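# Set the axle into the empty green saddle

## Task

Put the axle into the green saddle that is currently empty. Every other object must remain in its original place, and the axle must stay seated on its own rather than being held there by a robot. At the end, every gripper must have released and pulled back clear.

## Robot and tools

SETUP. Four identical i2rt Big YAM arms, named arm1, arm2, arm3 and arm4, work on a shared area. Each has six revolute joints, a two-finger gripper and a wrist camera (arm1_cam_wrist through arm4_cam_wrist). A fixed room camera, cam_high, looks down from above. With joints 1 and 6 at zero and the hand level and pointing forward, the wrist camera rides on top of the hand and views the fingertips. The hand reaches roughly 1.0 m from the joint-1 axis when fully extended.

FRAME. Everything shares one scene frame: origin on the floor, +z up, units in metres. The hand point is midway between the fingertips. Its local z axis runs along the fingers, and the fingers open and close along its y axis. Foot poses of the arms are not printed.

execute_actions. Argument actions is a list holding one action or nothing. An action is an object keyed by arm name; each arm entry contains joints, an object mapping joint names to absolute targets (not offsets). Every arm gets its own entry, and arms you include start moving together but may finish at different moments. Keys and ranges, in radians unless noted:
- joint1_rad: -2.879 to 2.879 (tolerance 0.045). Rotates the arm about its base; positive is counter-clockwise viewed from above; zero points along the direction the base faces.
- joint2_rad: 0 to 3.141 (0.14). Shoulder; zero has the upper arm pointing backward, about level; increasing lifts it up and then forward.
- joint3_rad: 0 to 3.019 (0.09). Elbow; zero folds the forearm back onto the upper arm; increasing opens it.
- joint4_rad: -1.692 to 1.57 (0.055). Hand pitch; positive tilts fingers up.
- joint5_rad: -1.57 to 1.57 (0.03). Sideways hand swing; positive goes toward the arm's right.
- joint6_rad: -2.094 to 2.094 (0.035). Hand roll; positive is clockwise when looking from behind the hand.
- gripper_m: 0 to 0.093 metres (0.003), the fingertip gap. Grip force tops out near 50 to 62 N per pad, lower on some grippers.
Optional cameras lists which images to return (the five names or "all"); omitted, null or ["all"] gives every camera, [] gives none. Any unknown key, camera name or out-of-range number rejects the entire call and nothing moves. An empty actions list simply reports state and images. Joints or arms left out of an action may keep driving toward earlier targets.

wait: seconds, 0 to 10. Commands nothing new; the simulation keeps running and the same state and images come back.

zoom_image: camera plus region [x0, y0, x1, y1] in pixels of that camera's most recent full image, top-left is (0, 0), at most 504 by 504. Images are 672x504.

finished_scene: scene (integer) ends the current scene permanently after the last command has been held; the result states success and gives the next task.

RESULTS. Each result has the robots' state, joint_positions, and images ordered as the pictures line names them. joint_status tells how each commanded motion ended: off_target means it settled away from the goal and may still push; contact_stop or time_out means it gave up its target and holds where it stopped, except that a timed-out joint may keep a target close to its current spot (within 0.375, 0.375, 0.113, 0.225, 0.075, 0.3 rad for joints 1 to 6) and keep pushing, finishing by itself if the obstruction clears. Sending a joint its reported position relieves that push. not_followed, with a joint command not followed line and usually a cause line, means a self- and inter-arm clearance check blocked that arm's joint targets; the gripper part still runs, and the blocked targets may be retried on later actions until replaced. on_its_own lists what the call did not command; held at there is the target, not the actual position. A joint carrying load drifts downward. Tiny target changes may produce no motion. If a call reports a stop, later motion calls in the same reply are skipped.

CAMERAS. Calibration is given per camera in OpenCV form (K, distortion D, T_world_to_cam mapping scene to camera, pos_world). cam_high sits near [0.05, 1.23, 1.81] with a wide 94.8 degree view. Real cameras may be off by a couple of degrees and millimetres; wrist camera poses come from joint readings and inherit their errors. Results list cameras whose numbers changed.

HAZARDS. Arms do not stop on contact and can push very hard. A hard squeeze between two arms fails the run, a hard collision can too, and no state line reports arm-to-arm contact; the clearance check ignores fingers, gripper housings and wrist cameras and may trigger late. Different joint speeds can make the hand swing widely between postures, so stage moves. Knocking anything off the work area or onto the floor fails the task; drops, slips, slams and strong pushes lower quality. Loose objects may occasionally get nudged. Motors heat while holding load, even while you are deliberating, since the robot keeps its last command meanwhile; MOTOR HOT appears from 85 °C, and at 100 °C the arm goes limp (OVER-TEMPERATURE FAULT, joints marked limit_stop_at_motor_heat; resend targets after cooling). Arms act independently; one stalling does not pause the others. Faster robot motion is better.

Each tool is called by a JSON object that holds its "op" and its "data".

## Session

{"op": "execute_actions", "data": {"actions": []}}

Scene clock: 0.00 s.
Motor temperatures (°C, as the motors report them): arm1=[26 27 29 30 28 26] | arm2=[28 30 30 27 27 29] | arm3=[30 29 28 30 28 31] | arm4=[30 29 30 28 26 29]
arm1.joint_positions: joint1_rad=+0.646 joint2_rad=+0.467 joint3_rad=+1.315 joint4_rad=-1.192 joint5_rad=+0.249 joint6_rad=-0.095 gripper_m=+0.094
arm1.joint_status: not commanded
arm1.hand: x=-0.5614 y=+0.1744 z=+1.3513 quat_wxyz=(-0.442, -0.403, -0.704, +0.383) (m; scene frame)
arm2.joint_positions: joint1_rad=+0.637 joint2_rad=+0.499 joint3_rad=+1.411 joint4_rad=-1.218 joint5_rad=+0.278 joint6_rad=+0.378 gripper_m=+0.094
arm2.joint_status: not commanded
arm2.hand: x=-0.7005 y=-0.1716 z=+1.3699 quat_wxyz=(-0.276, +0.571, -0.563, -0.529) (m; scene frame)
arm3.joint_positions: joint1_rad=+0.883 joint2_rad=+0.621 joint3_rad=+1.359 joint4_rad=-1.291 joint5_rad=+0.059 joint6_rad=-0.465 gripper_m=+0.094
arm3.joint_status: not commanded
arm3.hand: x=+0.8266 y=+0.1933 z=+1.3217 quat_wxyz=(-0.402, -0.094, -0.867, +0.277) (m; scene frame)
arm4.joint_positions: joint1_rad=+0.590 joint2_rad=+0.507 joint3_rad=+1.304 joint4_rad=-1.447 joint5_rad=-0.171 joint6_rad=-0.426 gripper_m=+0.094
arm4.joint_status: not commanded
arm4.hand: x=+0.5148 y=-0.2070 z=+1.3309 quat_wxyz=(-0.232, +0.867, -0.220, -0.381) (m; scene frame)
pictures: arm1_cam_wrist, arm2_cam_wrist, arm3_cam_wrist, arm4_cam_wrist, cam_high
Images, in order (width x height): arm1_cam_wrist 672x504, arm2_cam_wrist 672x504, arm3_cam_wrist 672x504, arm4_cam_wrist 672x504, cam_high 672x504.

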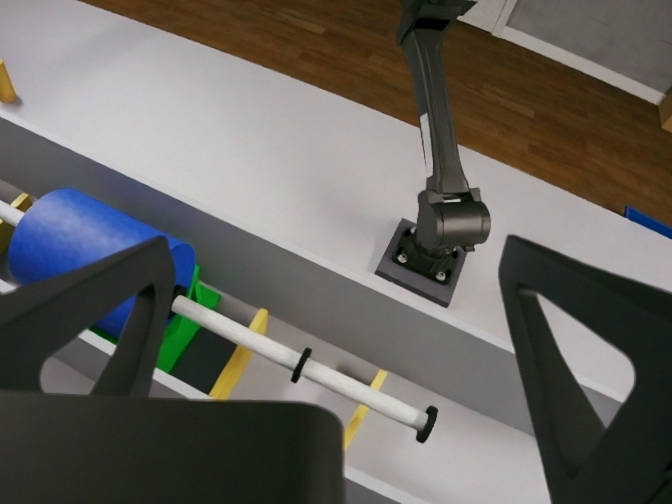

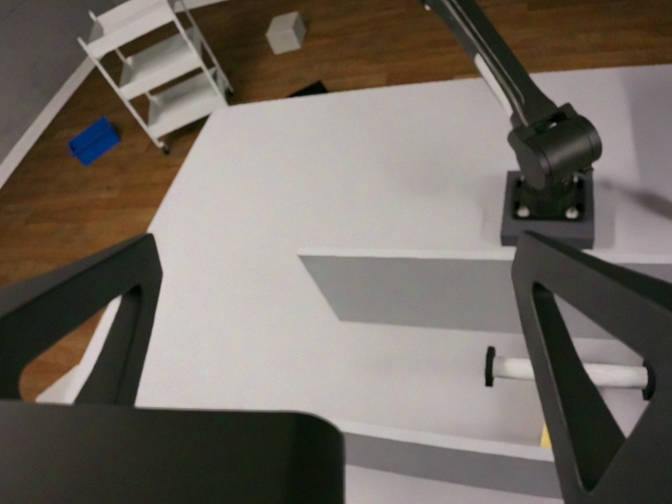

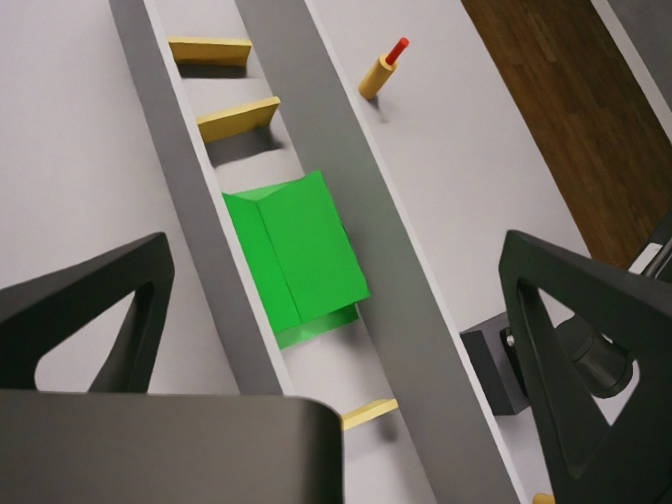

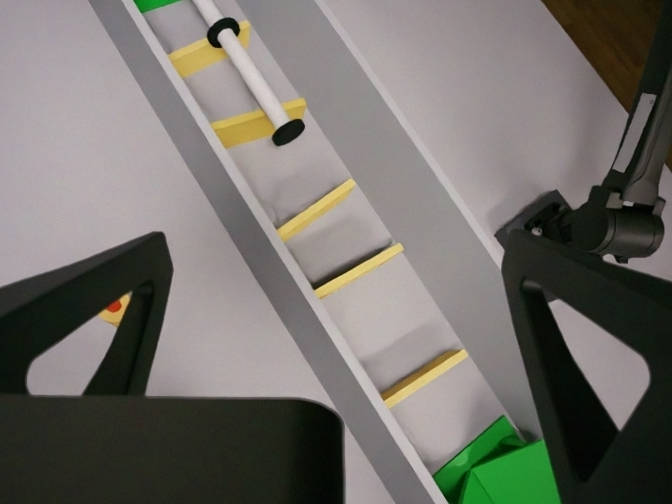

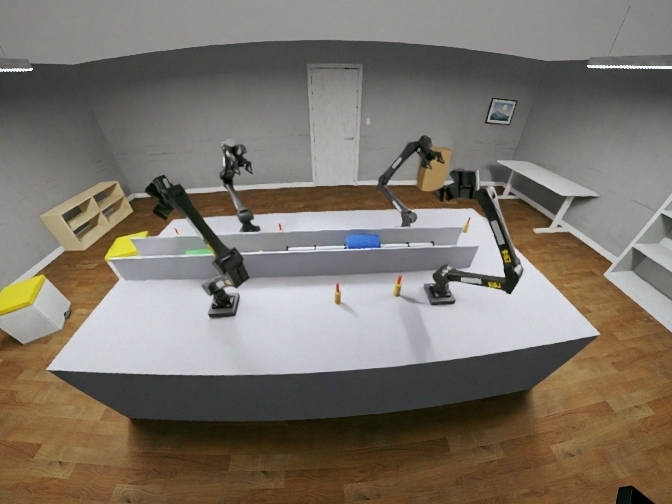

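{"op": "execute_actions", "data": {"actions": [{"arm1":{"joints":{"joint1_rad":1.57,"joint2_rad":1.4,"joint3_rad":1.4,"joint4_rad":-1.57,"joint5_rad":0,"joint6_rad":0}},"arm2":{"joints":{"joint1_rad":-1.57,"joint2_rad":1.57,"joint3_rad":1.57,"joint4_rad":0,"joint5_rad":0,"joint6_rad":0}},"arm3":{"joints":{"joint1_rad":1.57,"joint2_rad":1.0,"joint3_rad":1.0,"joint4_rad":-1.57,"joint5_rad":0,"joint6_rad":0}},"arm4":{"joints":{"joint1_rad":-1.57,"joint2_rad":1.57,"joint3_rad":1.0,"joint4_rad":0,"joint5_rad":0,"joint6_rad":0}}}], "cameras": ["cam_high"]}}

{"op": "execute_actions", "data": {"actions": [{"arm1":{"joints":{"joint1_rad":0.8}},"arm2":{"joints":{"joint4_rad":-1.57}},"arm3":{"joints":{"joint1_rad":0.8}},"arm4":{"joints":{"joint1_rad":-2.4}}}], "cameras": ["cam_high"]}}

Scene clock: 10.50 s.
Motor temperatures (°C, as the motors report them): arm1=[26 27 31 30 28 26] | arm2=[28 30 33 27 27 29] | arm3=[30 29 30 30 28 31] | arm4=[30 30 31 28 26 29]
arm1.joint_positions: joint1_rad=+1.577 joint2_rad=+1.394 joint3_rad=+1.393 joint4_rad=-1.561 joint5_rad=+0.001 joint6_rad=-0.012 gripper_m=+0.094
arm1.joint_status: all done
arm1.hand: x=-0.2321 y=+0.3382 z=+1.0490 quat_wxyz=(-0.001, -0.012, -1.000, +0.008) (m; scene frame)
arm2.joint_positions: joint1_rad=-1.577 joint2_rad=+1.585 joint3_rad=+1.553 joint4_rad=-0.016 joint5_rad=+0.002 joint6_rad=+0.009 gripper_m=+0.094
arm2.joint_status: all done
arm2.hand: x=+0.0853 y=-0.3805 z=+1.2477 quat_wxyz=(-0.688, -0.019, -0.726, +0.012) (m; scene frame)
arm3.joint_positions: joint1_rad=+1.563 joint2_rad=+1.001 joint3_rad=+0.969 joint4_rad=-1.562 joint5_rad=+0.002 joint6_rad=-0.012 gripper_m=+0.094
arm3.joint_status: all done
arm3.hand: x=+0.8895 y=+0.3576 z=+1.0167 quat_wxyz=(+0.009, +0.024, -1.000, +0.000) (m; scene frame)
arm4.joint_positions: joint1_rad=-1.577 joint2_rad=+1.578 joint3_rad=+1.009 joint4_rad=-0.020 joint5_rad=-0.001 joint6_rad=-0.006 gripper_m=+0.094
arm4.joint_status: all done
arm4.hand: x=+1.2574 y=-0.3704 z=+1.0020 quat_wxyz=(-0.473, -0.011, -0.881, +0.011) (m; scene frame)
pictures: cam_high
Images, in order (width x height): cam_high 672x504.

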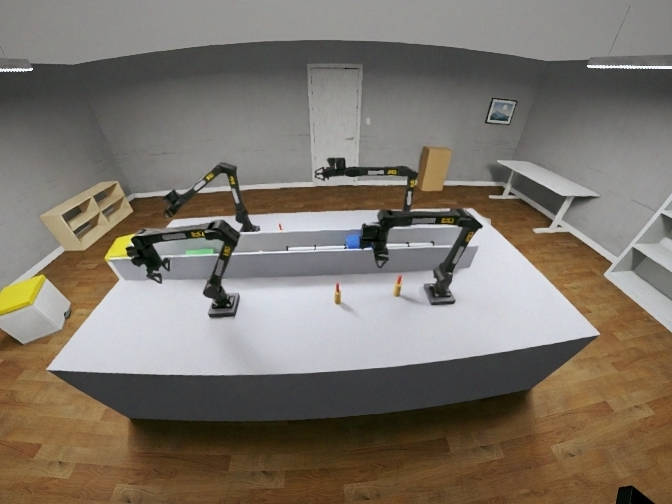

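Scene clock: 12.33 s.
Motor temperatures (°C, as the motors report them): arm1=[26 27 32 30 28 26] | arm2=[28 31 34 27 27 29] | arm3=[30 29 30 30 28 31] | arm4=[30 30 31 28 26 29]
arm1.joint_positions: joint1_rad=+0.796 joint2_rad=+1.394 joint3_rad=+1.393 joint4_rad=-1.561 joint5_rad=+0.001 joint6_rad=-0.011 gripper_m=+0.094
arm1.joint_status: all done
arm1.hand: x=-0.3604 y=+0.0571 z=+1.0538 quat_wxyz=(-0.004, -0.392, -0.920, +0.010) (m; scene frame)
arm2.joint_positions: joint1_rad=-1.577 joint2_rad=+1.583 joint3_rad=+1.553 joint4_rad=-1.560 joint5_rad=+0.002 joint6_rad=+0.009 gripper_m=+0.094
arm2.joint_status: all done
arm2.hand: x=-0.1672 y=-0.3702 z=+1.0165 quat_wxyz=(+0.013, -0.025, -1.000, +0.001) (m; scene frame)
arm3.joint_positions: joint1_rad=+0.807 joint2_rad=+1.001 joint3_rad=+0.969 joint4_rad=-1.562 joint5_rad=+0.001 joint6_rad=-0.011 gripper_m=+0.094
arm3.joint_status: all done
arm3.hand: x=+0.8268 y=+0.1835 z=+1.0161 quat_wxyz=(+0.009, -0.347, -0.938, -0.005) (m; scene frame)
arm4.joint_positions: joint1_rad=-2.406 joint2_rad=+1.578 joint3_rad=+1.009 joint4_rad=-0.019 joint5_rad=+0.000 joint6_rad=-0.006 gripper_m=+0.094
arm4.joint_status: all done
arm4.hand: x=+1.0410 y=-0.8198 z=+1.0031 quat_wxyz=(-0.431, -0.366, -0.800, +0.199) (m; scene frame)
pictures: cam_high
Images, in order (width x height): cam_high 672x504.

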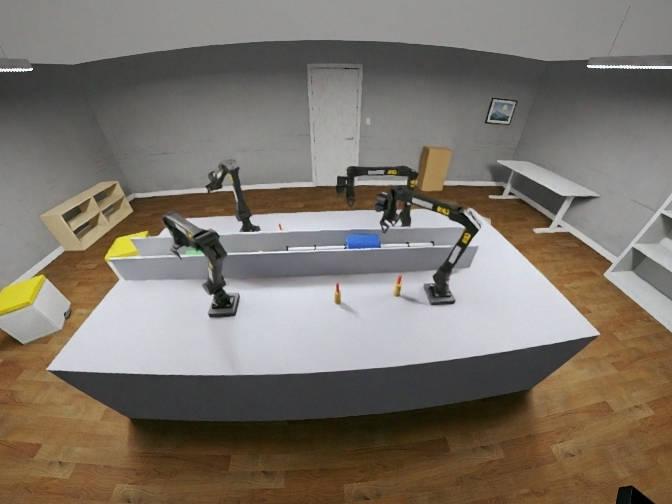

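{"op": "execute_actions", "data": {"actions": [{"arm1":{"joints":{"joint1_rad":0.48,"joint6_rad":1.1}},"arm2":{"joints":{"joint1_rad":-2.4}},"arm4":{"joints":{"joint1_rad":1.0,"joint2_rad":1.9,"joint3_rad":1.9,"joint4_rad":-1.57,"joint6_rad":0.57}}}], "cameras": ["arm1_cam_wrist","arm4_cam_wrist","cam_high"]}}

Scene clock: 28.30 s.
Motor temperatures (°C, as the motors report them): arm1=[26 28 33 30 28 26] | arm2=[28 32 37 27 27 29] | arm3=[30 29 32 30 28 31] | arm4=[30 31 33 28 26 29]
arm1.joint_positions: joint1_rad=+0.473 joint2_rad=+1.394 joint3_rad=+1.393 joint4_rad=-1.561 joint5_rad=+0.001 joint6_rad=+1.088 gripper_m=+0.094
arm1.joint_status: all done
arm1.hand: x=-0.4687 y=-0.0156 z=+1.0555 quat_wxyz=(-0.009, -0.897, -0.441, +0.007) (m; scene frame)
arm2.joint_positions: joint1_rad=-2.406 joint2_rad=+1.583 joint3_rad=+1.553 joint4_rad=-1.560 joint5_rad=+0.000 joint6_rad=+0.007 gripper_m=+0.094
arm2.joint_status: all done
arm2.hand: x=-0.3347 y=-0.7108 z=+1.0176 quat_wxyz=(+0.011, -0.425, -0.905, -0.002) (m; scene frame)
arm3.joint_positions: joint1_rad=+0.806 joint2_rad=+0.996 joint3_rad=+0.967 joint4_rad=-1.582 joint5_rad=+0.004 joint6_rad=-0.012 gripper_m=+0.094
arm3.joint_status: not commanded
arm3.hand: x=+0.8219 y=+0.1868 z=+1.0167 quat_wxyz=(+0.017, -0.347, -0.938, -0.007) (m; scene frame)
arm4.joint_positions: joint1_rad=-0.653 joint2_rad=+1.935 joint3_rad=+1.859 joint4_rad=-1.447 joint5_rad=+0.000 joint6_rad=+0.561 gripper_m=+0.094
arm4.joint_status: joint1_rad time_out (moved +1.753 of +3.406); joint4_rad time_out (moved -1.428 of -1.551); the others done
arm4.on_its_own: joint1_rad is held at -0.657, not at your +1.000, since a time_out; joint4_rad is held at -1.445, not at your -1.570, since a time_out
arm4.hand: x=+1.0252 y=+0.1267 z=+1.0182 quat_wxyz=(-0.020, +0.164, -0.986, -0.013) (m; scene frame)
pictures: arm1_cam_wrist, arm4_cam_wrist, cam_high
joint command not followed: on one or more control steps a check withheld the commanded joint targets of the arm4 arm, and it was not sent them on those steps.
cause: the commanded joint targets would bring a part of the robot too close to another arm (this arm's wrist (the part past joint 5) and the other arm's wrist (the part past joint 4)); next, command targets that bring no part of the robot closer to that arm.
camera_calibration (this result's frames):
arm1_cam_wrist: T_world_to_cam=[[-0.788485, 0.61489, -0.0141626, -0.343766], [0.497858, 0.651596, 0.572329, -0.353926], [0.361148, 0.444222, -0.819902, 1.16394], [0, 0, 0, 1]] pos_world=[-0.515205, -0.075054, 1.15201]
arm4_cam_wrist: T_world_to_cam=[[0.309379, -0.950898, -0.00881856, -0.184919], [-0.784507, -0.260462, 0.562769, 0.268952], [-0.537433, -0.167191, -0.826567, 1.53724], [0, 0, 0, 1]] pos_world=[1.09437, 0.151225, 1.11764]
Images, in order (width x height): arm1_cam_wrist 672x504, arm4_cam_wrist 672x504, cam_high 672x504.

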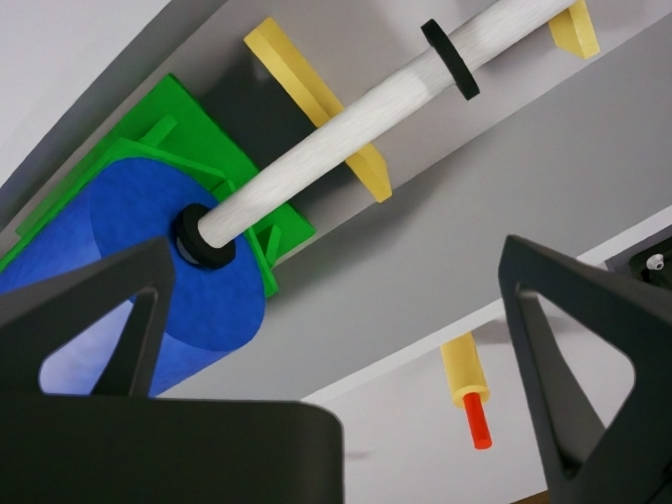

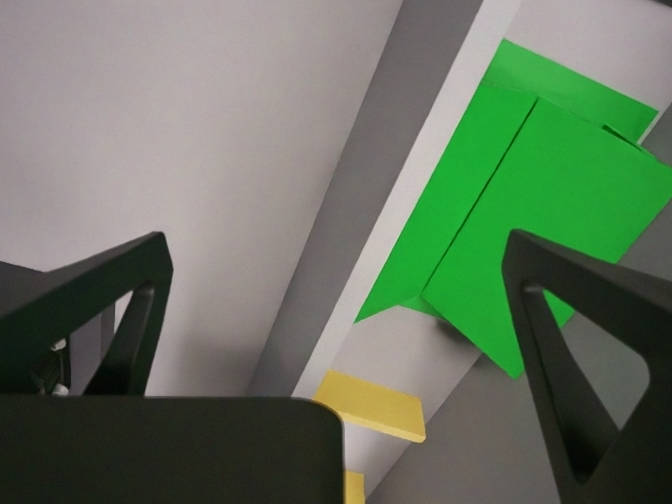

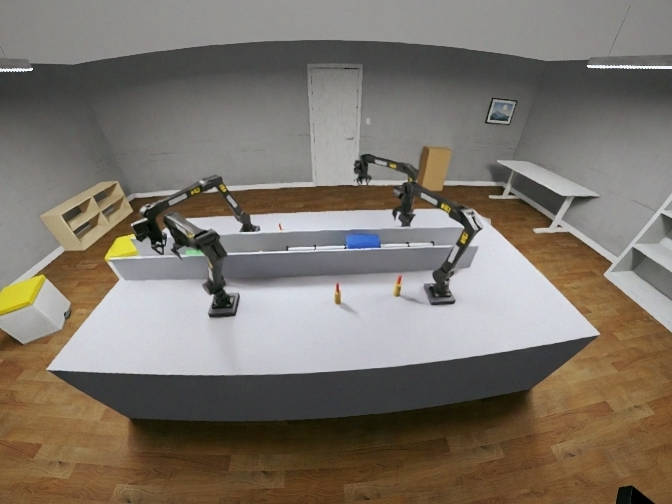

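{"op": "execute_actions", "data": {"actions": [{"arm1":{"joints":{"joint6_rad":-1.1}},"arm3":{"joints":{"joint1_rad":2.5}},"arm4":{"joints":{"joint1_rad":1.0,"joint4_rad":-1.57,"joint6_rad":-0.57}}}], "cameras": ["arm1_cam_wrist","arm4_cam_wrist"]}}

Scene clock: 34.13 s.
Motor temperatures (°C, as the motors report them): arm1=[26 28 34 30 28 26] | arm2=[28 32 37 27 27 29] | arm3=[30 29 33 30 28 31] | arm4=[30 31 33 28 26 29]
arm1.joint_positions: joint1_rad=+0.473 joint2_rad=+1.394 joint3_rad=+1.393 joint4_rad=-1.561 joint5_rad=+0.001 joint6_rad=-1.088 gripper_m=+0.094
arm1.joint_status: all done
arm1.hand: x=-0.4687 y=-0.0156 z=+1.0555 quat_wxyz=(+0.002, -0.026, -1.000, +0.011) (m; scene frame)
arm2.joint_positions: joint1_rad=-2.406 joint2_rad=+1.583 joint3_rad=+1.553 joint4_rad=-1.560 joint5_rad=+0.000 joint6_rad=+0.007 gripper_m=+0.094
arm2.joint_status: not commanded
arm2.hand: x=-0.3347 y=-0.7108 z=+1.0176 quat_wxyz=(+0.011, -0.425, -0.905, -0.002) (m; scene frame)
arm3.joint_positions: joint1_rad=+2.493 joint2_rad=+0.996 joint3_rad=+0.967 joint4_rad=-1.576 joint5_rad=+0.001 joint6_rad=-0.011 gripper_m=+0.094
arm3.joint_status: all done
arm3.hand: x=+0.7796 y=+0.5518 z=+1.0170 quat_wxyz=(+0.012, +0.468, -0.883, +0.009) (m; scene frame)
arm4.joint_positions: joint1_rad=-0.341 joint2_rad=+1.935 joint3_rad=+1.859 joint4_rad=-1.533 joint5_rad=+0.000 joint6_rad=+0.041 gripper_m=+0.094
arm4.joint_status: joint1_rad time_out (moved +0.312 of +1.653); joint6_rad time_out (moved -0.520 of -1.131); the others done
arm4.on_its_own: joint1_rad is held at -0.338, not at your +1.000, since a time_out; joint6_rad is held at +0.047, not at your -0.570, since a time_out
arm4.hand: x=+0.8525 y=+0.2025 z=+1.0169 quat_wxyz=(+0.015, +0.548, -0.836, +0.014) (m; scene frame)
pictures: arm1_cam_wrist, arm4_cam_wrist
joint command not followed: on one or more control steps a check withheld the commanded joint targets of the arm4 arm, and it was not sent them on those steps.
cause: the commanded joint targets would bring a part of the robot too close to another arm (this arm's wrist (the part past joint 4) and the other arm's wrist (the part past joint 4)); next, command targets that bring no part of the robot closer to that arm.
camera_calibration (this result's frames):
arm1_cam_wrist: T_world_to_cam=[[-0.0572964, -0.998158, 0.0199219, -0.0622203], [-0.804787, 0.0579866, 0.590724, -0.99319], [-0.590791, 0.0178135, -0.806628, 0.69708], [0, 0, 0, 1]] pos_world=[-0.391043, -0.0169315, 1.15022]
arm4_cam_wrist: T_world_to_cam=[[0.911496, -0.41082, 0.0200437, -0.711428], [-0.33052, -0.702586, 0.630182, -0.212114], [-0.244809, -0.581033, -0.776189, 1.23914], [0, 0, 0, 1]] pos_world=[0.881708, 0.278682, 1.10973]
Images, in order (width x height): arm1_cam_wrist 672x504, arm4_cam_wrist 672x504.

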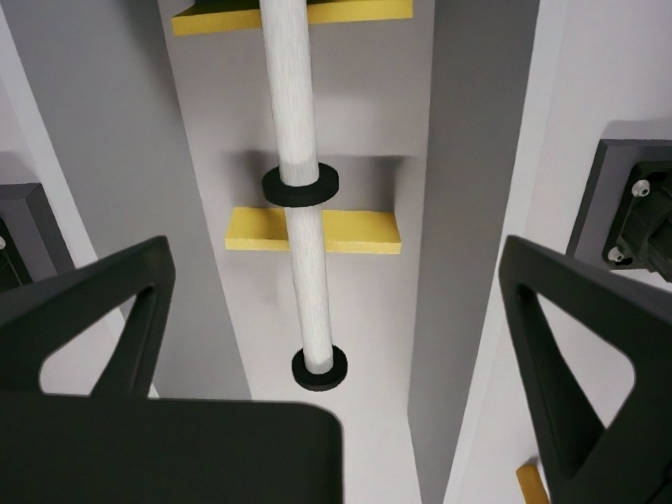

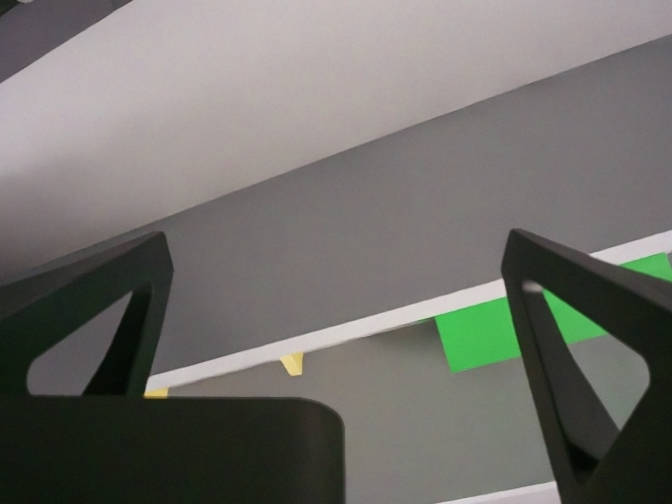

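{"op": "execute_actions", "data": {"actions": [{"arm1":{"joints":{"joint2_rad":1.34,"joint3_rad":1.12,"joint4_rad":-1.35}},"arm4":{"joints":{"joint1_rad":1.0,"joint4_rad":-1.5,"joint6_rad":-0.57}}}], "cameras": ["arm1_cam_wrist","arm4_cam_wrist"]}}

Scene clock: 42.70 s.
Motor temperatures (°C, as the motors report them): arm1=[26 28 34 30 28 26] | arm2=[28 32 38 27 27 29] | arm3=[30 29 34 30 28 31] | arm4=[30 31 33 28 26 29]
arm1.joint_positions: joint1_rad=+0.473 joint2_rad=+1.330 joint3_rad=+1.120 joint4_rad=-1.360 joint5_rad=+0.001 joint6_rad=-1.088 gripper_m=+0.094
arm1.joint_status: all done
arm1.hand: x=-0.4840 y=+0.0152 z=+0.9749 quat_wxyz=(+0.004, -0.026, -1.000, +0.008) (m; scene frame)
arm2.joint_positions: joint1_rad=-2.406 joint2_rad=+1.583 joint3_rad=+1.553 joint4_rad=-1.560 joint5_rad=+0.000 joint6_rad=+0.007 gripper_m=+0.094
arm2.joint_status: not commanded
arm2.hand: x=-0.3347 y=-0.7108 z=+1.0176 quat_wxyz=(+0.011, -0.425, -0.905, -0.002) (m; scene frame)
arm3.joint_positions: joint1_rad=+2.493 joint2_rad=+0.996 joint3_rad=+0.967 joint4_rad=-1.576 joint5_rad=+0.001 joint6_rad=-0.011 gripper_m=+0.094
arm3.joint_status: not commanded
arm3.hand: x=+0.7796 y=+0.5518 z=+1.0170 quat_wxyz=(+0.012, +0.468, -0.883, +0.009) (m; scene frame)
arm4.joint_positions: joint1_rad=-0.198 joint2_rad=+1.935 joint3_rad=+1.859 joint4_rad=-1.510 joint5_rad=-0.002 joint6_rad=-0.095 gripper_m=+0.094
arm4.joint_status: joint1_rad time_out (moved +0.143 of +1.341); joint6_rad time_out (moved -0.136 of -0.611); the others done
arm4.on_its_own: joint1_rad is held at -0.195, not at your +1.000, since a time_out; joint6_rad is held at -0.090, not at your -0.570, since a time_out
arm4.hand: x=+0.7728 y=+0.2328 z=+1.0163 quat_wxyz=(+0.006, +0.659, -0.752, +0.007) (m; scene frame)
pictures: arm1_cam_wrist, arm4_cam_wrist
joint command not followed: on one or more control steps a check withheld the commanded joint targets of the arm4 arm, and it was not sent them on those steps.
cause: the commanded joint targets would bring a part of the robot too close to another arm (this arm's forearm (the part past joint 3) and the other arm's forearm (the part past joint 3)); next, command targets that bring no part of the robot closer to that arm.
camera_calibration (this result's frames):
arm1_cam_wrist: T_world_to_cam=[[-0.056964, -0.998302, 0.0121737, -0.022959], [-0.802626, 0.0530435, 0.59412, -0.961826], [-0.593757, 0.0240725, -0.804285, 0.618616], [0, 0, 0, 1]] pos_world=[-0.405987, 0.013207, 1.06926]
arm4_cam_wrist: T_world_to_cam=[[0.989364, -0.144778, 0.0140614, -0.742376], [-0.12287, -0.780069, 0.613511, -0.342229], [-0.0778537, -0.608713, -0.789561, 1.12771], [0, 0, 0, 1]] pos_world=[0.780227, 0.312008, 1.11079]
Images, in order (width x height): arm1_cam_wrist 672x504, arm4_cam_wrist 672x504.

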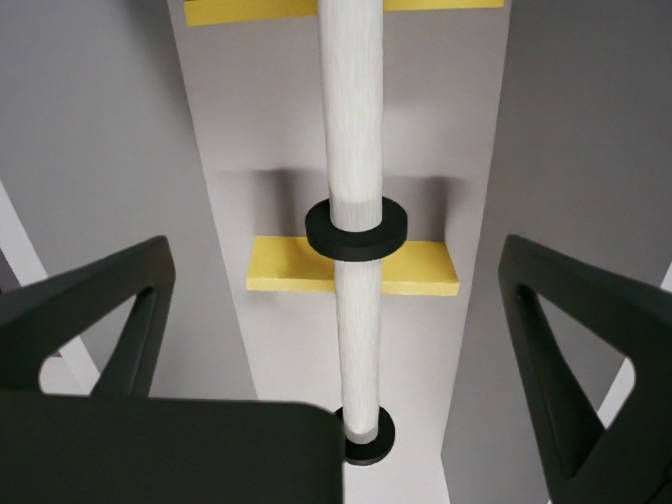

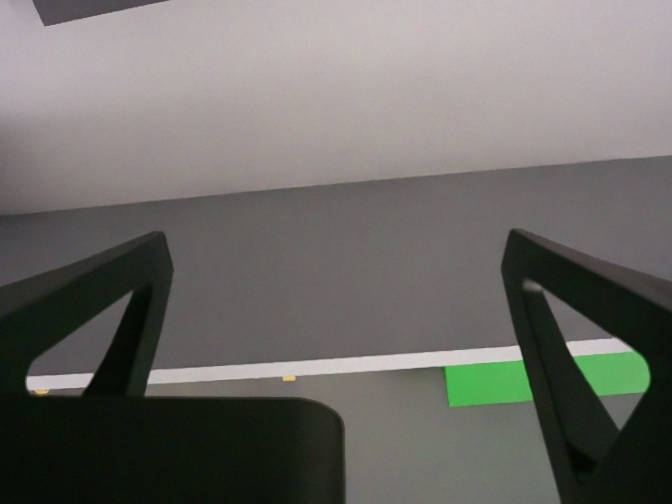

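{"op": "execute_actions", "data": {"actions": [{"arm1":{"joints":{"joint2_rad":1.41,"joint3_rad":0.88,"joint4_rad":-1.04}},"arm3":{"joints":{"joint2_rad":1.6,"joint3_rad":1.5}},"arm4":{"joints":{"joint2_rad":1.3,"joint3_rad":1.25}}}], "cameras": ["arm1_cam_wrist"]}}

{"op": "execute_actions", "data": {"actions": [{"arm4":{"joints":{"joint1_rad":1.0,"joint6_rad":-0.57}}}], "cameras": []}}

{"op": "execute_actions", "data": {"actions": [{"arm4":{"joints":{"joint2_rad":2.0,"joint3_rad":1.95}}}], "cameras": ["arm4_cam_wrist"]}}

Scene clock: 50.40 s.
Motor temperatures (°C, as the motors report them): arm1=[26 28 34 30 28 26] | arm2=[28 33 39 27 27 29] | arm3=[30 29 34 30 28 31] | arm4=[30 32 33 28 26 29]
arm1.joint_positions: joint1_rad=+0.473 joint2_rad=+1.408 joint3_rad=+0.876 joint4_rad=-1.050 joint5_rad=+0.001 joint6_rad=-1.089 gripper_m=+0.094
arm1.joint_status: all done
arm1.hand: x=-0.4921 y=+0.0294 z=+0.8613 quat_wxyz=(+0.006, -0.025, -1.000, +0.002) (m; scene frame)
arm2.joint_positions: joint1_rad=-2.406 joint2_rad=+1.583 joint3_rad=+1.553 joint4_rad=-1.560 joint5_rad=+0.000 joint6_rad=+0.007 gripper_m=+0.094
arm2.joint_status: not commanded
arm2.hand: x=-0.3347 y=-0.7108 z=+1.0176 quat_wxyz=(+0.011, -0.425, -0.905, -0.002) (m; scene frame)
arm3.joint_positions: joint1_rad=+2.493 joint2_rad=+1.622 joint3_rad=+1.452 joint4_rad=-1.574 joint5_rad=+0.001 joint6_rad=-0.011 gripper_m=+0.094
arm3.joint_status: all done
arm3.hand: x=+0.8919 y=+0.7137 z=+0.9876 quat_wxyz=(+0.074, +0.467, -0.880, +0.040) (m; scene frame)
arm4.joint_positions: joint1_rad=-0.198 joint2_rad=+1.288 joint3_rad=+1.257 joint4_rad=-1.510 joint5_rad=-0.002 joint6_rad=-0.095 gripper_m=+0.094
arm4.joint_status: all done
arm4.on_its_own: joint1_rad is held at -0.195, not at your +1.000, since a time_out; joint6_rad is held at -0.090, not at your -0.570, since a time_out
arm4.hand: x=+0.7218 y=+0.0123 z=+1.0868 quat_wxyz=(-0.012, +0.659, -0.752, -0.006) (m; scene frame)
pictures: arm1_cam_wrist
camera_calibration (this result's frames):
arm1_cam_wrist: T_world_to_cam=[[-0.0566978, -0.99839, 0.00138947, 0.00155276], [-0.799592, 0.0462415, 0.598761, -0.903908], [-0.597861, 0.0328374, -0.800927, 0.517017], [0, 0, 0, 1]] pos_world=[-0.413565, 0.0263708, 0.955315]
Images, in order (width x height): arm1_cam_wrist 672x504.

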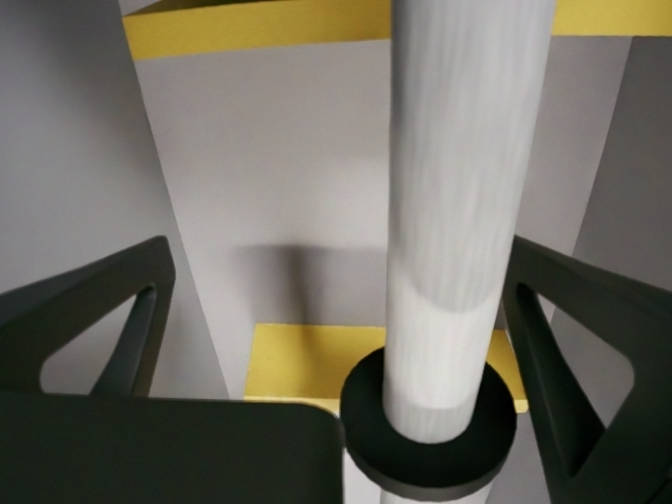

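Scene clock: 52.00 s.
Motor temperatures (°C, as the motors report them): arm1=[26 28 34 30 28 26] | arm2=[28 33 39 27 27 29] | arm3=[30 29 34 30 28 31] | arm4=[30 31 33 28 26 29]
arm1.joint_positions: joint1_rad=+0.473 joint2_rad=+1.408 joint3_rad=+0.876 joint4_rad=-1.050 joint5_rad=+0.001 joint6_rad=-1.089 gripper_m=+0.094
arm1.joint_status: not commanded
arm1.hand: x=-0.4921 y=+0.0294 z=+0.8613 quat_wxyz=(+0.006, -0.025, -1.000, +0.002) (m; scene frame)
arm2.joint_positions: joint1_rad=-2.406 joint2_rad=+1.583 joint3_rad=+1.553 joint4_rad=-1.560 joint5_rad=+0.000 joint6_rad=+0.007 gripper_m=+0.094
arm2.joint_status: not commanded
arm2.hand: x=-0.3347 y=-0.7108 z=+1.0176 quat_wxyz=(+0.011, -0.425, -0.905, -0.002) (m; scene frame)
arm3.joint_positions: joint1_rad=+2.493 joint2_rad=+1.622 joint3_rad=+1.452 joint4_rad=-1.574 joint5_rad=+0.001 joint6_rad=-0.011 gripper_m=+0.094
arm3.joint_status: not commanded
arm3.hand: x=+0.8919 y=+0.7137 z=+0.9876 quat_wxyz=(+0.074, +0.467, -0.880, +0.040) (m; scene frame)
arm4.joint_positions: joint1_rad=+1.003 joint2_rad=+1.293 joint3_rad=+1.257 joint4_rad=-1.510 joint5_rad=-0.002 joint6_rad=-0.562 gripper_m=+0.094
arm4.joint_status: all done
arm4.hand: x=+0.3316 y=-0.1405 z=+1.0838 quat_wxyz=(-0.004, +1.000, -0.017, -0.008) (m; scene frame)
pictures: none
No camera images: the call's "cameras" was empty. Leave "cameras" out to get every camera's image.

Scene clock: 53.53 s.
Motor temperatures (°C, as the motors report them): arm1=[26 28 34 30 28 26] | arm2=[28 33 39 27 27 29] | arm3=[30 29 34 30 28 31] | arm4=[30 31 34 28 26 29]
arm1.joint_positions: joint1_rad=+0.473 joint2_rad=+1.408 joint3_rad=+0.876 joint4_rad=-1.050 joint5_rad=+0.001 joint6_rad=-1.089 gripper_m=+0.094
arm1.joint_status: not commanded
arm1.hand: x=-0.4921 y=+0.0294 z=+0.8613 quat_wxyz=(+0.006, -0.025, -1.000, +0.002) (m; scene frame)
arm2.joint_positions: joint1_rad=-2.406 joint2_rad=+1.583 joint3_rad=+1.553 joint4_rad=-1.560 joint5_rad=+0.000 joint6_rad=+0.007 gripper_m=+0.094
arm2.joint_status: not commanded
arm2.hand: x=-0.3347 y=-0.7108 z=+1.0176 quat_wxyz=(+0.011, -0.425, -0.905, -0.002) (m; scene frame)
arm3.joint_positions: joint1_rad=+2.493 joint2_rad=+1.622 joint3_rad=+1.452 joint4_rad=-1.574 joint5_rad=+0.001 joint6_rad=-0.011 gripper_m=+0.094
arm3.joint_status: not commanded
arm3.hand: x=+0.8919 y=+0.7137 z=+0.9876 quat_wxyz=(+0.074, +0.467, -0.880, +0.040) (m; scene frame)
arm4.joint_positions: joint1_rad=+1.003 joint2_rad=+2.011 joint3_rad=+1.890 joint4_rad=-1.510 joint5_rad=-0.002 joint6_rad=-0.563 gripper_m=+0.094
arm4.joint_status: all done
arm4.hand: x=+0.1354 y=-0.0076 z=+0.9812 quat_wxyz=(+0.019, +0.999, -0.016, +0.027) (m; scene frame)
pictures: arm4_cam_wrist
camera_calibration (this result's frames):
arm4_cam_wrist: T_world_to_cam=[[0.0477028, 0.998539, -0.0253762, 0.0288765], [0.765942, -0.0202607, 0.64259, -0.729601], [0.641138, -0.0500901, -0.765789, 0.787668], [0, 0, 0, 1]] pos_world=[0.052451, -0.00416218, 1.07276]
Images, in order (width x height): arm4_cam_wrist 672x504.

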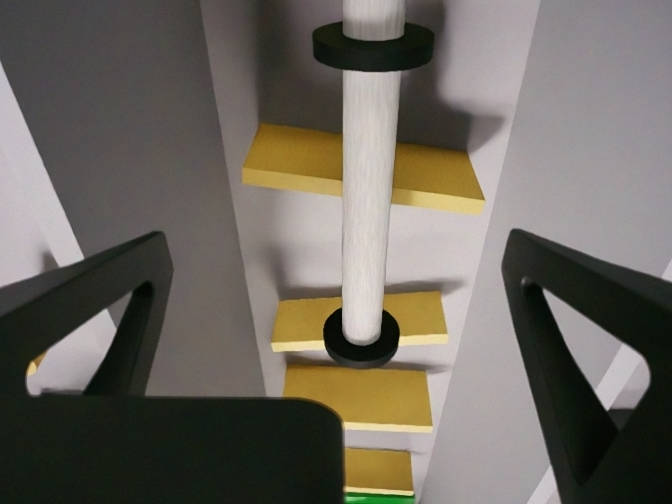

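{"op": "execute_actions", "data": {"actions": [{"arm1":{"joints":{"joint2_rad":1.475,"joint3_rad":0.934,"joint4_rad":-1.03}},"arm4":{"joints":{"joint1_rad":0.878,"joint6_rad":-0.7,"joint2_rad":1.8,"joint3_rad":1.484,"joint4_rad":-1.254}}}], "cameras": []}}

{"op": "execute_actions", "data": {"actions": [{"arm4":{"joints":{"joint2_rad":1.894,"joint3_rad":1.372,"joint4_rad":-1.048}}}], "cameras": ["arm1_cam_wrist","arm4_cam_wrist"]}}

Scene clock: 68.57 s.
Motor temperatures (°C, as the motors report them): arm1=[26 28 34 30 28 26] | arm2=[28 33 39 27 27 29] | arm3=[30 30 36 30 28 31] | arm4=[30 32 36 28 26 29]
arm1.joint_positions: joint1_rad=+0.473 joint2_rad=+1.461 joint3_rad=+0.896 joint4_rad=-1.038 joint5_rad=+0.001 joint6_rad=-1.089 gripper_m=+0.094
arm1.joint_status: all done
arm1.hand: x=-0.4886 y=+0.0215 z=+0.8499 quat_wxyz=(+0.011, -0.026, -1.000, -0.007) (m; scene frame)
arm2.joint_positions: joint1_rad=-2.406 joint2_rad=+1.583 joint3_rad=+1.553 joint4_rad=-1.560 joint5_rad=+0.000 joint6_rad=+0.007 gripper_m=+0.094
arm2.joint_status: not commanded
arm2.hand: x=-0.3347 y=-0.7108 z=+1.0176 quat_wxyz=(+0.011, -0.425, -0.905, -0.002) (m; scene frame)
arm3.joint_positions: joint1_rad=+2.493 joint2_rad=+1.622 joint3_rad=+1.452 joint4_rad=-1.574 joint5_rad=+0.001 joint6_rad=-0.011 gripper_m=+0.094
arm3.joint_status: not commanded
arm3.hand: x=+0.8919 y=+0.7137 z=+0.9876 quat_wxyz=(+0.074, +0.467, -0.880, +0.040) (m; scene frame)
arm4.joint_positions: joint1_rad=+0.879 joint2_rad=+1.798 joint3_rad=+1.484 joint4_rad=-1.266 joint5_rad=-0.001 joint6_rad=-0.693 gripper_m=+0.094
arm4.joint_status: all done
arm4.hand: x=+0.2379 y=+0.0031 z=+0.9494 quat_wxyz=(+0.005, +1.000, -0.014, +0.006) (m; scene frame)
pictures: none
No camera images: the call's "cameras" was empty. Leave "cameras" out to get every camera's image.

Scene clock: 69.60 s.
Motor temperatures (°C, as the motors report them): arm1=[26 28 34 30 28 26] | arm2=[28 33 39 27 27 29] | arm3=[30 30 36 30 28 31] | arm4=[30 32 36 28 26 29]
arm1.joint_positions: joint1_rad=+0.473 joint2_rad=+1.461 joint3_rad=+0.896 joint4_rad=-1.038 joint5_rad=+0.001 joint6_rad=-1.089 gripper_m=+0.094
arm1.joint_status: not commanded
arm1.hand: x=-0.4886 y=+0.0215 z=+0.8499 quat_wxyz=(+0.011, -0.026, -1.000, -0.007) (m; scene frame)
arm2.joint_positions: joint1_rad=-2.406 joint2_rad=+1.583 joint3_rad=+1.553 joint4_rad=-1.560 joint5_rad=+0.000 joint6_rad=+0.007 gripper_m=+0.094
arm2.joint_status: not commanded
arm2.hand: x=-0.3347 y=-0.7108 z=+1.0176 quat_wxyz=(+0.011, -0.425, -0.905, -0.002) (m; scene frame)
arm3.joint_positions: joint1_rad=+2.493 joint2_rad=+1.622 joint3_rad=+1.452 joint4_rad=-1.574 joint5_rad=+0.001 joint6_rad=-0.011 gripper_m=+0.094
arm3.joint_status: not commanded
arm3.hand: x=+0.8919 y=+0.7137 z=+0.9876 quat_wxyz=(+0.074, +0.467, -0.880, +0.040) (m; scene frame)
arm4.joint_positions: joint1_rad=+0.879 joint2_rad=+1.909 joint3_rad=+1.369 joint4_rad=-1.059 joint5_rad=-0.001 joint6_rad=-0.693 gripper_m=+0.094
arm4.joint_status: all done
arm4.hand: x=+0.2400 y=+0.0012 z=+0.8519 quat_wxyz=(+0.012, +1.000, -0.014, +0.013) (m; scene frame)
pictures: arm1_cam_wrist, arm4_cam_wrist
camera_calibration (this result's frames):
arm1_cam_wrist: T_world_to_cam=[[-0.0570233, -0.998226, -0.0171392, 0.00938396], [-0.794297, 0.0349601, 0.606523, -0.897633], [-0.604848, 0.0481995, -0.794881, 0.501324], [0, 0, 0, 1]] pos_world=[-0.409227, 0.0165851, 0.94309]
arm4_cam_wrist: T_world_to_cam=[[0.0419712, 0.999058, -0.0110167, 0.000916939], [0.784074, -0.0261015, 0.620118, -0.711726], [0.619246, -0.0346651, -0.784431, 0.643132], [0, 0, 0, 1]] pos_world=[0.15975, 0.00280108, 0.945857]
Images, in order (width x height): arm1_cam_wrist 672x504, arm4_cam_wrist 672x504.

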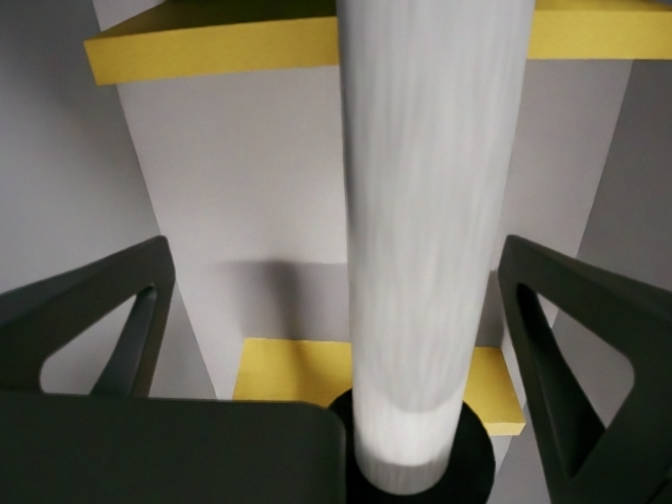

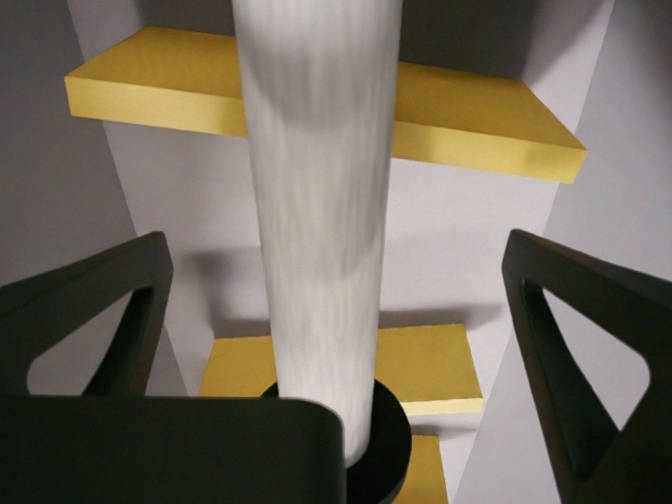

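{"op": "execute_actions", "data": {"actions": [{"arm1":{"joints":{"joint3_rad":0.975,"joint2_rad":1.49}}}], "cameras": []}}

{"op": "execute_actions", "data": {"actions": [{"arm1":{"joints":{"gripper_m":0}},"arm4":{"joints":{"gripper_m":0}}}], "cameras": []}}

Scene clock: 73.20 s.
Motor temperatures (°C, as the motors report them): arm1=[26 28 35 30 28 26] | arm2=[28 33 40 27 27 29] | arm3=[30 31 36 30 28 31] | arm4=[30 32 35 28 26 29]
arm1.joint_positions: joint1_rad=+0.473 joint2_rad=+1.470 joint3_rad=+0.941 joint4_rad=-1.037 joint5_rad=+0.001 joint6_rad=-1.089 gripper_m=+0.094
arm1.joint_status: all done
arm1.hand: x=-0.4802 y=+0.0037 z=+0.8616 quat_wxyz=(+0.003, -0.025, -1.000, +0.009) (m; scene frame)
arm2.joint_positions: joint1_rad=-2.406 joint2_rad=+1.583 joint3_rad=+1.553 joint4_rad=-1.560 joint5_rad=+0.000 joint6_rad=+0.007 gripper_m=+0.094
arm2.joint_status: not commanded
arm2.hand: x=-0.3347 y=-0.7108 z=+1.0176 quat_wxyz=(+0.011, -0.425, -0.905, -0.002) (m; scene frame)
arm3.joint_positions: joint1_rad=+2.493 joint2_rad=+1.622 joint3_rad=+1.452 joint4_rad=-1.574 joint5_rad=+0.001 joint6_rad=-0.011 gripper_m=+0.094
arm3.joint_status: not commanded
arm3.hand: x=+0.8919 y=+0.7137 z=+0.9876 quat_wxyz=(+0.074, +0.467, -0.880, +0.040) (m; scene frame)
arm4.joint_positions: joint1_rad=+0.879 joint2_rad=+1.909 joint3_rad=+1.369 joint4_rad=-1.059 joint5_rad=-0.001 joint6_rad=-0.693 gripper_m=+0.094
arm4.joint_status: not commanded
arm4.hand: x=+0.2400 y=+0.0012 z=+0.8519 quat_wxyz=(+0.012, +1.000, -0.014, +0.013) (m; scene frame)
pictures: none
No camera images: the call's "cameras" was empty. Leave "cameras" out to get every camera's image.

Scene clock: 73.93 s.
Motor temperatures (°C, as the motors report them): arm1=[26 28 35 30 28 26] | arm2=[28 33 40 27 27 29] | arm3=[30 31 36 30 28 31] | arm4=[30 32 35 28 26 29]
arm1.joint_positions: joint1_rad=+0.475 joint2_rad=+1.470 joint3_rad=+0.941 joint4_rad=-1.039 joint5_rad=+0.000 joint6_rad=-1.120 gripper_m=+0.022
arm1.joint_status: gripper_m off_target (ended at +0.022, target +0.000)
arm1.hand: x=-0.4798 y=+0.0044 z=+0.8616 quat_wxyz=(+0.003, -0.009, -1.000, +0.008) (m; scene frame)
arm2.joint_positions: joint1_rad=-2.406 joint2_rad=+1.583 joint3_rad=+1.553 joint4_rad=-1.560 joint5_rad=+0.000 joint6_rad=+0.007 gripper_m=+0.094
arm2.joint_status: not commanded
arm2.hand: x=-0.3347 y=-0.7108 z=+1.0176 quat_wxyz=(+0.011, -0.425, -0.905, -0.002) (m; scene frame)
arm3.joint_positions: joint1_rad=+2.493 joint2_rad=+1.622 joint3_rad=+1.452 joint4_rad=-1.574 joint5_rad=+0.001 joint6_rad=-0.011 gripper_m=+0.094
arm3.joint_status: not commanded
arm3.hand: x=+0.8919 y=+0.7137 z=+0.9876 quat_wxyz=(+0.074, +0.467, -0.880, +0.040) (m; scene frame)
arm4.joint_positions: joint1_rad=+0.880 joint2_rad=+1.909 joint3_rad=+1.368 joint4_rad=-1.062 joint5_rad=-0.005 joint6_rad=-0.692 gripper_m=+0.023
arm4.joint_status: gripper_m off_target (ended at +0.023, target +0.000)
arm4.hand: x=+0.2398 y=-0.0010 z=+0.8518 quat_wxyz=(+0.015, +1.000, -0.013, +0.013) (m; scene frame)
pictures: none
No camera images: the call's "cameras" was empty. Leave "cameras" out to get every camera's image.

{"op": "execute_actions", "data": {"actions": [{"arm1":{"joints":{"joint2_rad":1.351,"joint3_rad":1.21,"joint4_rad":-1.398}},"arm4":{"joints":{"joint2_rad":1.772,"joint3_rad":1.555,"joint4_rad":-1.324}}}], "cameras": ["cam_high"]}}

Scene clock: 78.47 s.
Motor temperatures (°C, as the motors report them): arm1=[26 28 36 30 28 26] | arm2=[28 33 40 27 27 29] | arm3=[30 31 36 30 28 31] | arm4=[30 32 35 28 26 29]
arm1.joint_positions: joint1_rad=+0.482 joint2_rad=+1.373 joint3_rad=+1.149 joint4_rad=-1.382 joint5_rad=-0.004 joint6_rad=-1.111 gripper_m=+0.022
arm1.joint_status: all done
arm1.hand: x=-0.4777 y=+0.0108 z=+0.9703 quat_wxyz=(+0.010, -0.010, -1.000, -0.010) (m; scene frame)
arm2.joint_positions: joint1_rad=-2.406 joint2_rad=+1.583 joint3_rad=+1.553 joint4_rad=-1.560 joint5_rad=+0.000 joint6_rad=+0.007 gripper_m=+0.094
arm2.joint_status: not commanded
arm2.hand: x=-0.3347 y=-0.7108 z=+1.0176 quat_wxyz=(+0.011, -0.425, -0.905, -0.002) (m; scene frame)
arm3.joint_positions: joint1_rad=+2.493 joint2_rad=+1.622 joint3_rad=+1.452 joint4_rad=-1.574 joint5_rad=+0.001 joint6_rad=-0.011 gripper_m=+0.094
arm3.joint_status: not commanded
arm3.hand: x=+0.8919 y=+0.7137 z=+0.9876 quat_wxyz=(+0.074, +0.467, -0.880, +0.040) (m; scene frame)
arm4.joint_positions: joint1_rad=+0.878 joint2_rad=+1.791 joint3_rad=+1.499 joint4_rad=-1.307 joint5_rad=-0.004 joint6_rad=-0.687 gripper_m=+0.023
arm4.joint_status: all done
arm4.hand: x=+0.2410 y=+0.0001 z=+0.9587 quat_wxyz=(+0.013, +1.000, -0.017, +0.012) (m; scene frame)
pictures: cam_high
Images, in order (width x height): cam_high 672x504.

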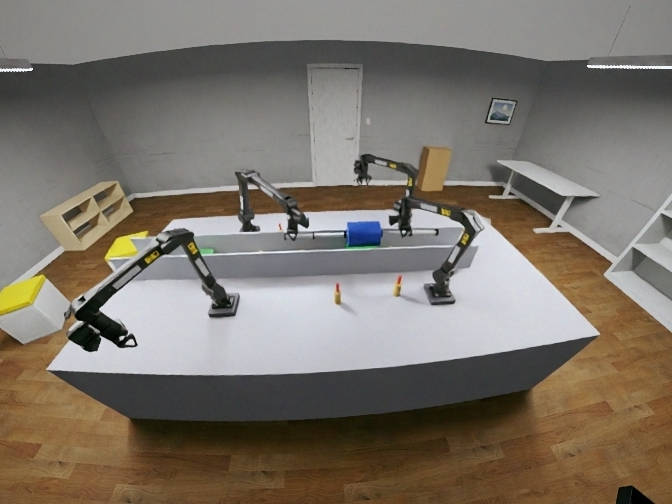

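{"op": "execute_actions", "data": {"actions": [{"arm1":{"joints":{"joint1_rad":0.768,"joint6_rad":-0.82,"joint2_rad":1.538,"joint3_rad":1.473,"joint4_rad":-1.44}},"arm4":{"joints":{"joint1_rad":0.648,"joint6_rad":-0.92,"joint2_rad":1.48,"joint3_rad":1.25,"joint4_rad":-1.28}}}], "cameras": []}}

Scene clock: 91.50 s.
Motor temperatures (°C, as the motors report them): arm1=[26 29 39 30 28 26] | arm2=[28 33 40 27 27 29] | arm3=[30 31 37 30 28 31] | arm4=[30 32 37 28 26 29]
arm1.joint_positions: joint1_rad=+0.775 joint2_rad=+1.572 joint3_rad=+1.399 joint4_rad=-1.430 joint5_rad=-0.015 joint6_rad=-0.823 gripper_m=+0.022
arm1.joint_status: all done
arm1.hand: x=-0.3303 y=+0.0134 z=+0.9823 quat_wxyz=(+0.009, -0.008, -1.000, -0.010) (m; scene frame)
arm2.joint_positions: joint1_rad=-2.406 joint2_rad=+1.583 joint3_rad=+1.553 joint4_rad=-1.560 joint5_rad=+0.000 joint6_rad=+0.007 gripper_m=+0.094
arm2.joint_status: not commanded
arm2.hand: x=-0.3347 y=-0.7108 z=+1.0176 quat_wxyz=(+0.011, -0.425, -0.905, -0.002) (m; scene frame)
arm3.joint_positions: joint1_rad=+2.493 joint2_rad=+1.622 joint3_rad=+1.452 joint4_rad=-1.574 joint5_rad=+0.001 joint6_rad=-0.011 gripper_m=+0.094
arm3.joint_status: not commanded
arm3.hand: x=+0.8919 y=+0.7137 z=+0.9876 quat_wxyz=(+0.074, +0.467, -0.880, +0.040) (m; scene frame)
arm4.joint_positions: joint1_rad=+0.646 joint2_rad=+1.519 joint3_rad=+1.233 joint4_rad=-1.291 joint5_rad=+0.013 joint6_rad=-0.921 gripper_m=+0.023
arm4.joint_status: all done
arm4.hand: x=+0.3893 y=+0.0068 z=+0.9884 quat_wxyz=(+0.001, +1.000, -0.016, +0.010) (m; scene frame)
pictures: none
No camera images: the call's "cameras" was empty. Leave "cameras" out to get every camera's image.

{"op": "execute_actions", "data": {"actions": [{"arm1":{"joints":{"joint1_rad":0.955,"joint6_rad":-0.63,"joint2_rad":1.82,"joint3_rad":1.9,"joint4_rad":-1.55}},"arm4":{"joints":{"joint1_rad":0.304,"joint6_rad":-1.265,"joint2_rad":1.30,"joint3_rad":1.04,"joint4_rad":-1.26}}}], "cameras": []}}

Scene clock: 98.33 s.
Motor temperatures (°C, as the motors report them): arm1=[26 29 40 30 28 26] | arm2=[28 33 40 27 27 29] | arm3=[30 31 37 30 28 31] | arm4=[30 32 36 28 26 29]
arm1.joint_positions: joint1_rad=+0.969 joint2_rad=+1.862 joint3_rad=+1.813 joint4_rad=-1.542 joint5_rad=-0.011 joint6_rad=-0.626 gripper_m=+0.022
arm1.joint_status: all done
arm1.hand: x=-0.1802 y=+0.0103 z=+0.9931 quat_wxyz=(+0.009, -0.009, -1.000, -0.003) (m; scene frame)
arm2.joint_positions: joint1_rad=-2.406 joint2_rad=+1.583 joint3_rad=+1.553 joint4_rad=-1.560 joint5_rad=+0.000 joint6_rad=+0.007 gripper_m=+0.094
arm2.joint_status: not commanded
arm2.hand: x=-0.3347 y=-0.7108 z=+1.0176 quat_wxyz=(+0.011, -0.425, -0.905, -0.002) (m; scene frame)
arm3.joint_positions: joint1_rad=+2.493 joint2_rad=+1.622 joint3_rad=+1.452 joint4_rad=-1.574 joint5_rad=+0.001 joint6_rad=-0.011 gripper_m=+0.094
arm3.joint_status: not commanded
arm3.hand: x=+0.8919 y=+0.7137 z=+0.9876 quat_wxyz=(+0.074, +0.467, -0.880, +0.040) (m; scene frame)
arm4.joint_positions: joint1_rad=+0.306 joint2_rad=+1.338 joint3_rad=+1.025 joint4_rad=-1.263 joint5_rad=+0.004 joint6_rad=-1.256 gripper_m=+0.023
arm4.joint_status: all done
arm4.hand: x=+0.5410 y=-0.0003 z=+0.9819 quat_wxyz=(+0.004, +1.000, -0.019, +0.005) (m; scene frame)
pictures: none
No camera images: the call's "cameras" was empty. Leave "cameras" out to get every camera's image.

{"op": "execute_actions", "data": {"actions": [{"arm1":{"joints":{"joint1_rad":1.065,"joint6_rad":-0.52,"joint2_rad":2.2,"joint3_rad":2.53,"joint4_rad":-1.69}},"arm4":{"joints":{"joint1_rad":-0.03,"joint6_rad":-1.6,"joint2_rad":1.27,"joint3_rad":1.0,"joint4_rad":-1.26}}}], "cameras": ["cam_high"]}}

Scene clock: 105.27 s.
Motor temperatures (°C, as the motors report them): arm1=[26 31 43 30 28 26] | arm2=[28 33 41 27 27 29] | arm3=[30 31 37 30 28 31] | arm4=[30 32 36 28 27 29]
arm1.joint_positions: joint1_rad=+1.051 joint2_rad=+2.248 joint3_rad=+2.422 joint4_rad=-1.702 joint5_rad=+0.006 joint6_rad=-0.574 gripper_m=+0.022
arm1.joint_status: joint3_rad time_out (moved +0.609 of +0.717); joint6_rad time_out (moved +0.052 of +0.106); the others done
arm1.on_its_own: joint3_rad reads +2.422 and still pushes toward +2.530 since a time_out; joint6_rad reads -0.574 and still pushes toward -0.520 since a time_out
arm1.hand: x=-0.0478 y=-0.0206 z=+0.9866 quat_wxyz=(-0.013, +0.006, -1.000, +0.021) (m; scene frame)
arm2.joint_positions: joint1_rad=-2.406 joint2_rad=+1.583 joint3_rad=+1.553 joint4_rad=-1.560 joint5_rad=+0.000 joint6_rad=+0.007 gripper_m=+0.094
arm2.joint_status: not commanded
arm2.hand: x=-0.3347 y=-0.7108 z=+1.0176 quat_wxyz=(+0.011, -0.425, -0.905, -0.002) (m; scene frame)
arm3.joint_positions: joint1_rad=+2.493 joint2_rad=+1.622 joint3_rad=+1.452 joint4_rad=-1.574 joint5_rad=+0.001 joint6_rad=-0.011 gripper_m=+0.094
arm3.joint_status: not commanded
arm3.hand: x=+0.8919 y=+0.7137 z=+0.9876 quat_wxyz=(+0.074, +0.467, -0.880, +0.040) (m; scene frame)
arm4.joint_positions: joint1_rad=-0.052 joint2_rad=+1.313 joint3_rad=+0.983 joint4_rad=-1.263 joint5_rad=+0.026 joint6_rad=-1.645 gripper_m=+0.023
arm4.joint_status: joint6_rad off_target (ended at -1.645, target -1.600); the others done
arm4.hand: x=+0.6718 y=-0.0040 z=+0.9759 quat_wxyz=(+0.014, +1.000, -0.003, +0.015) (m; scene frame)
pictures: cam_high
Images, in order (width x height): cam_high 672x504.

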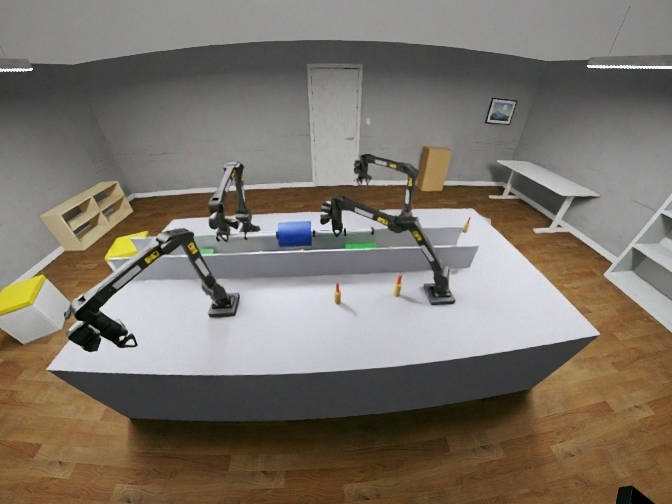

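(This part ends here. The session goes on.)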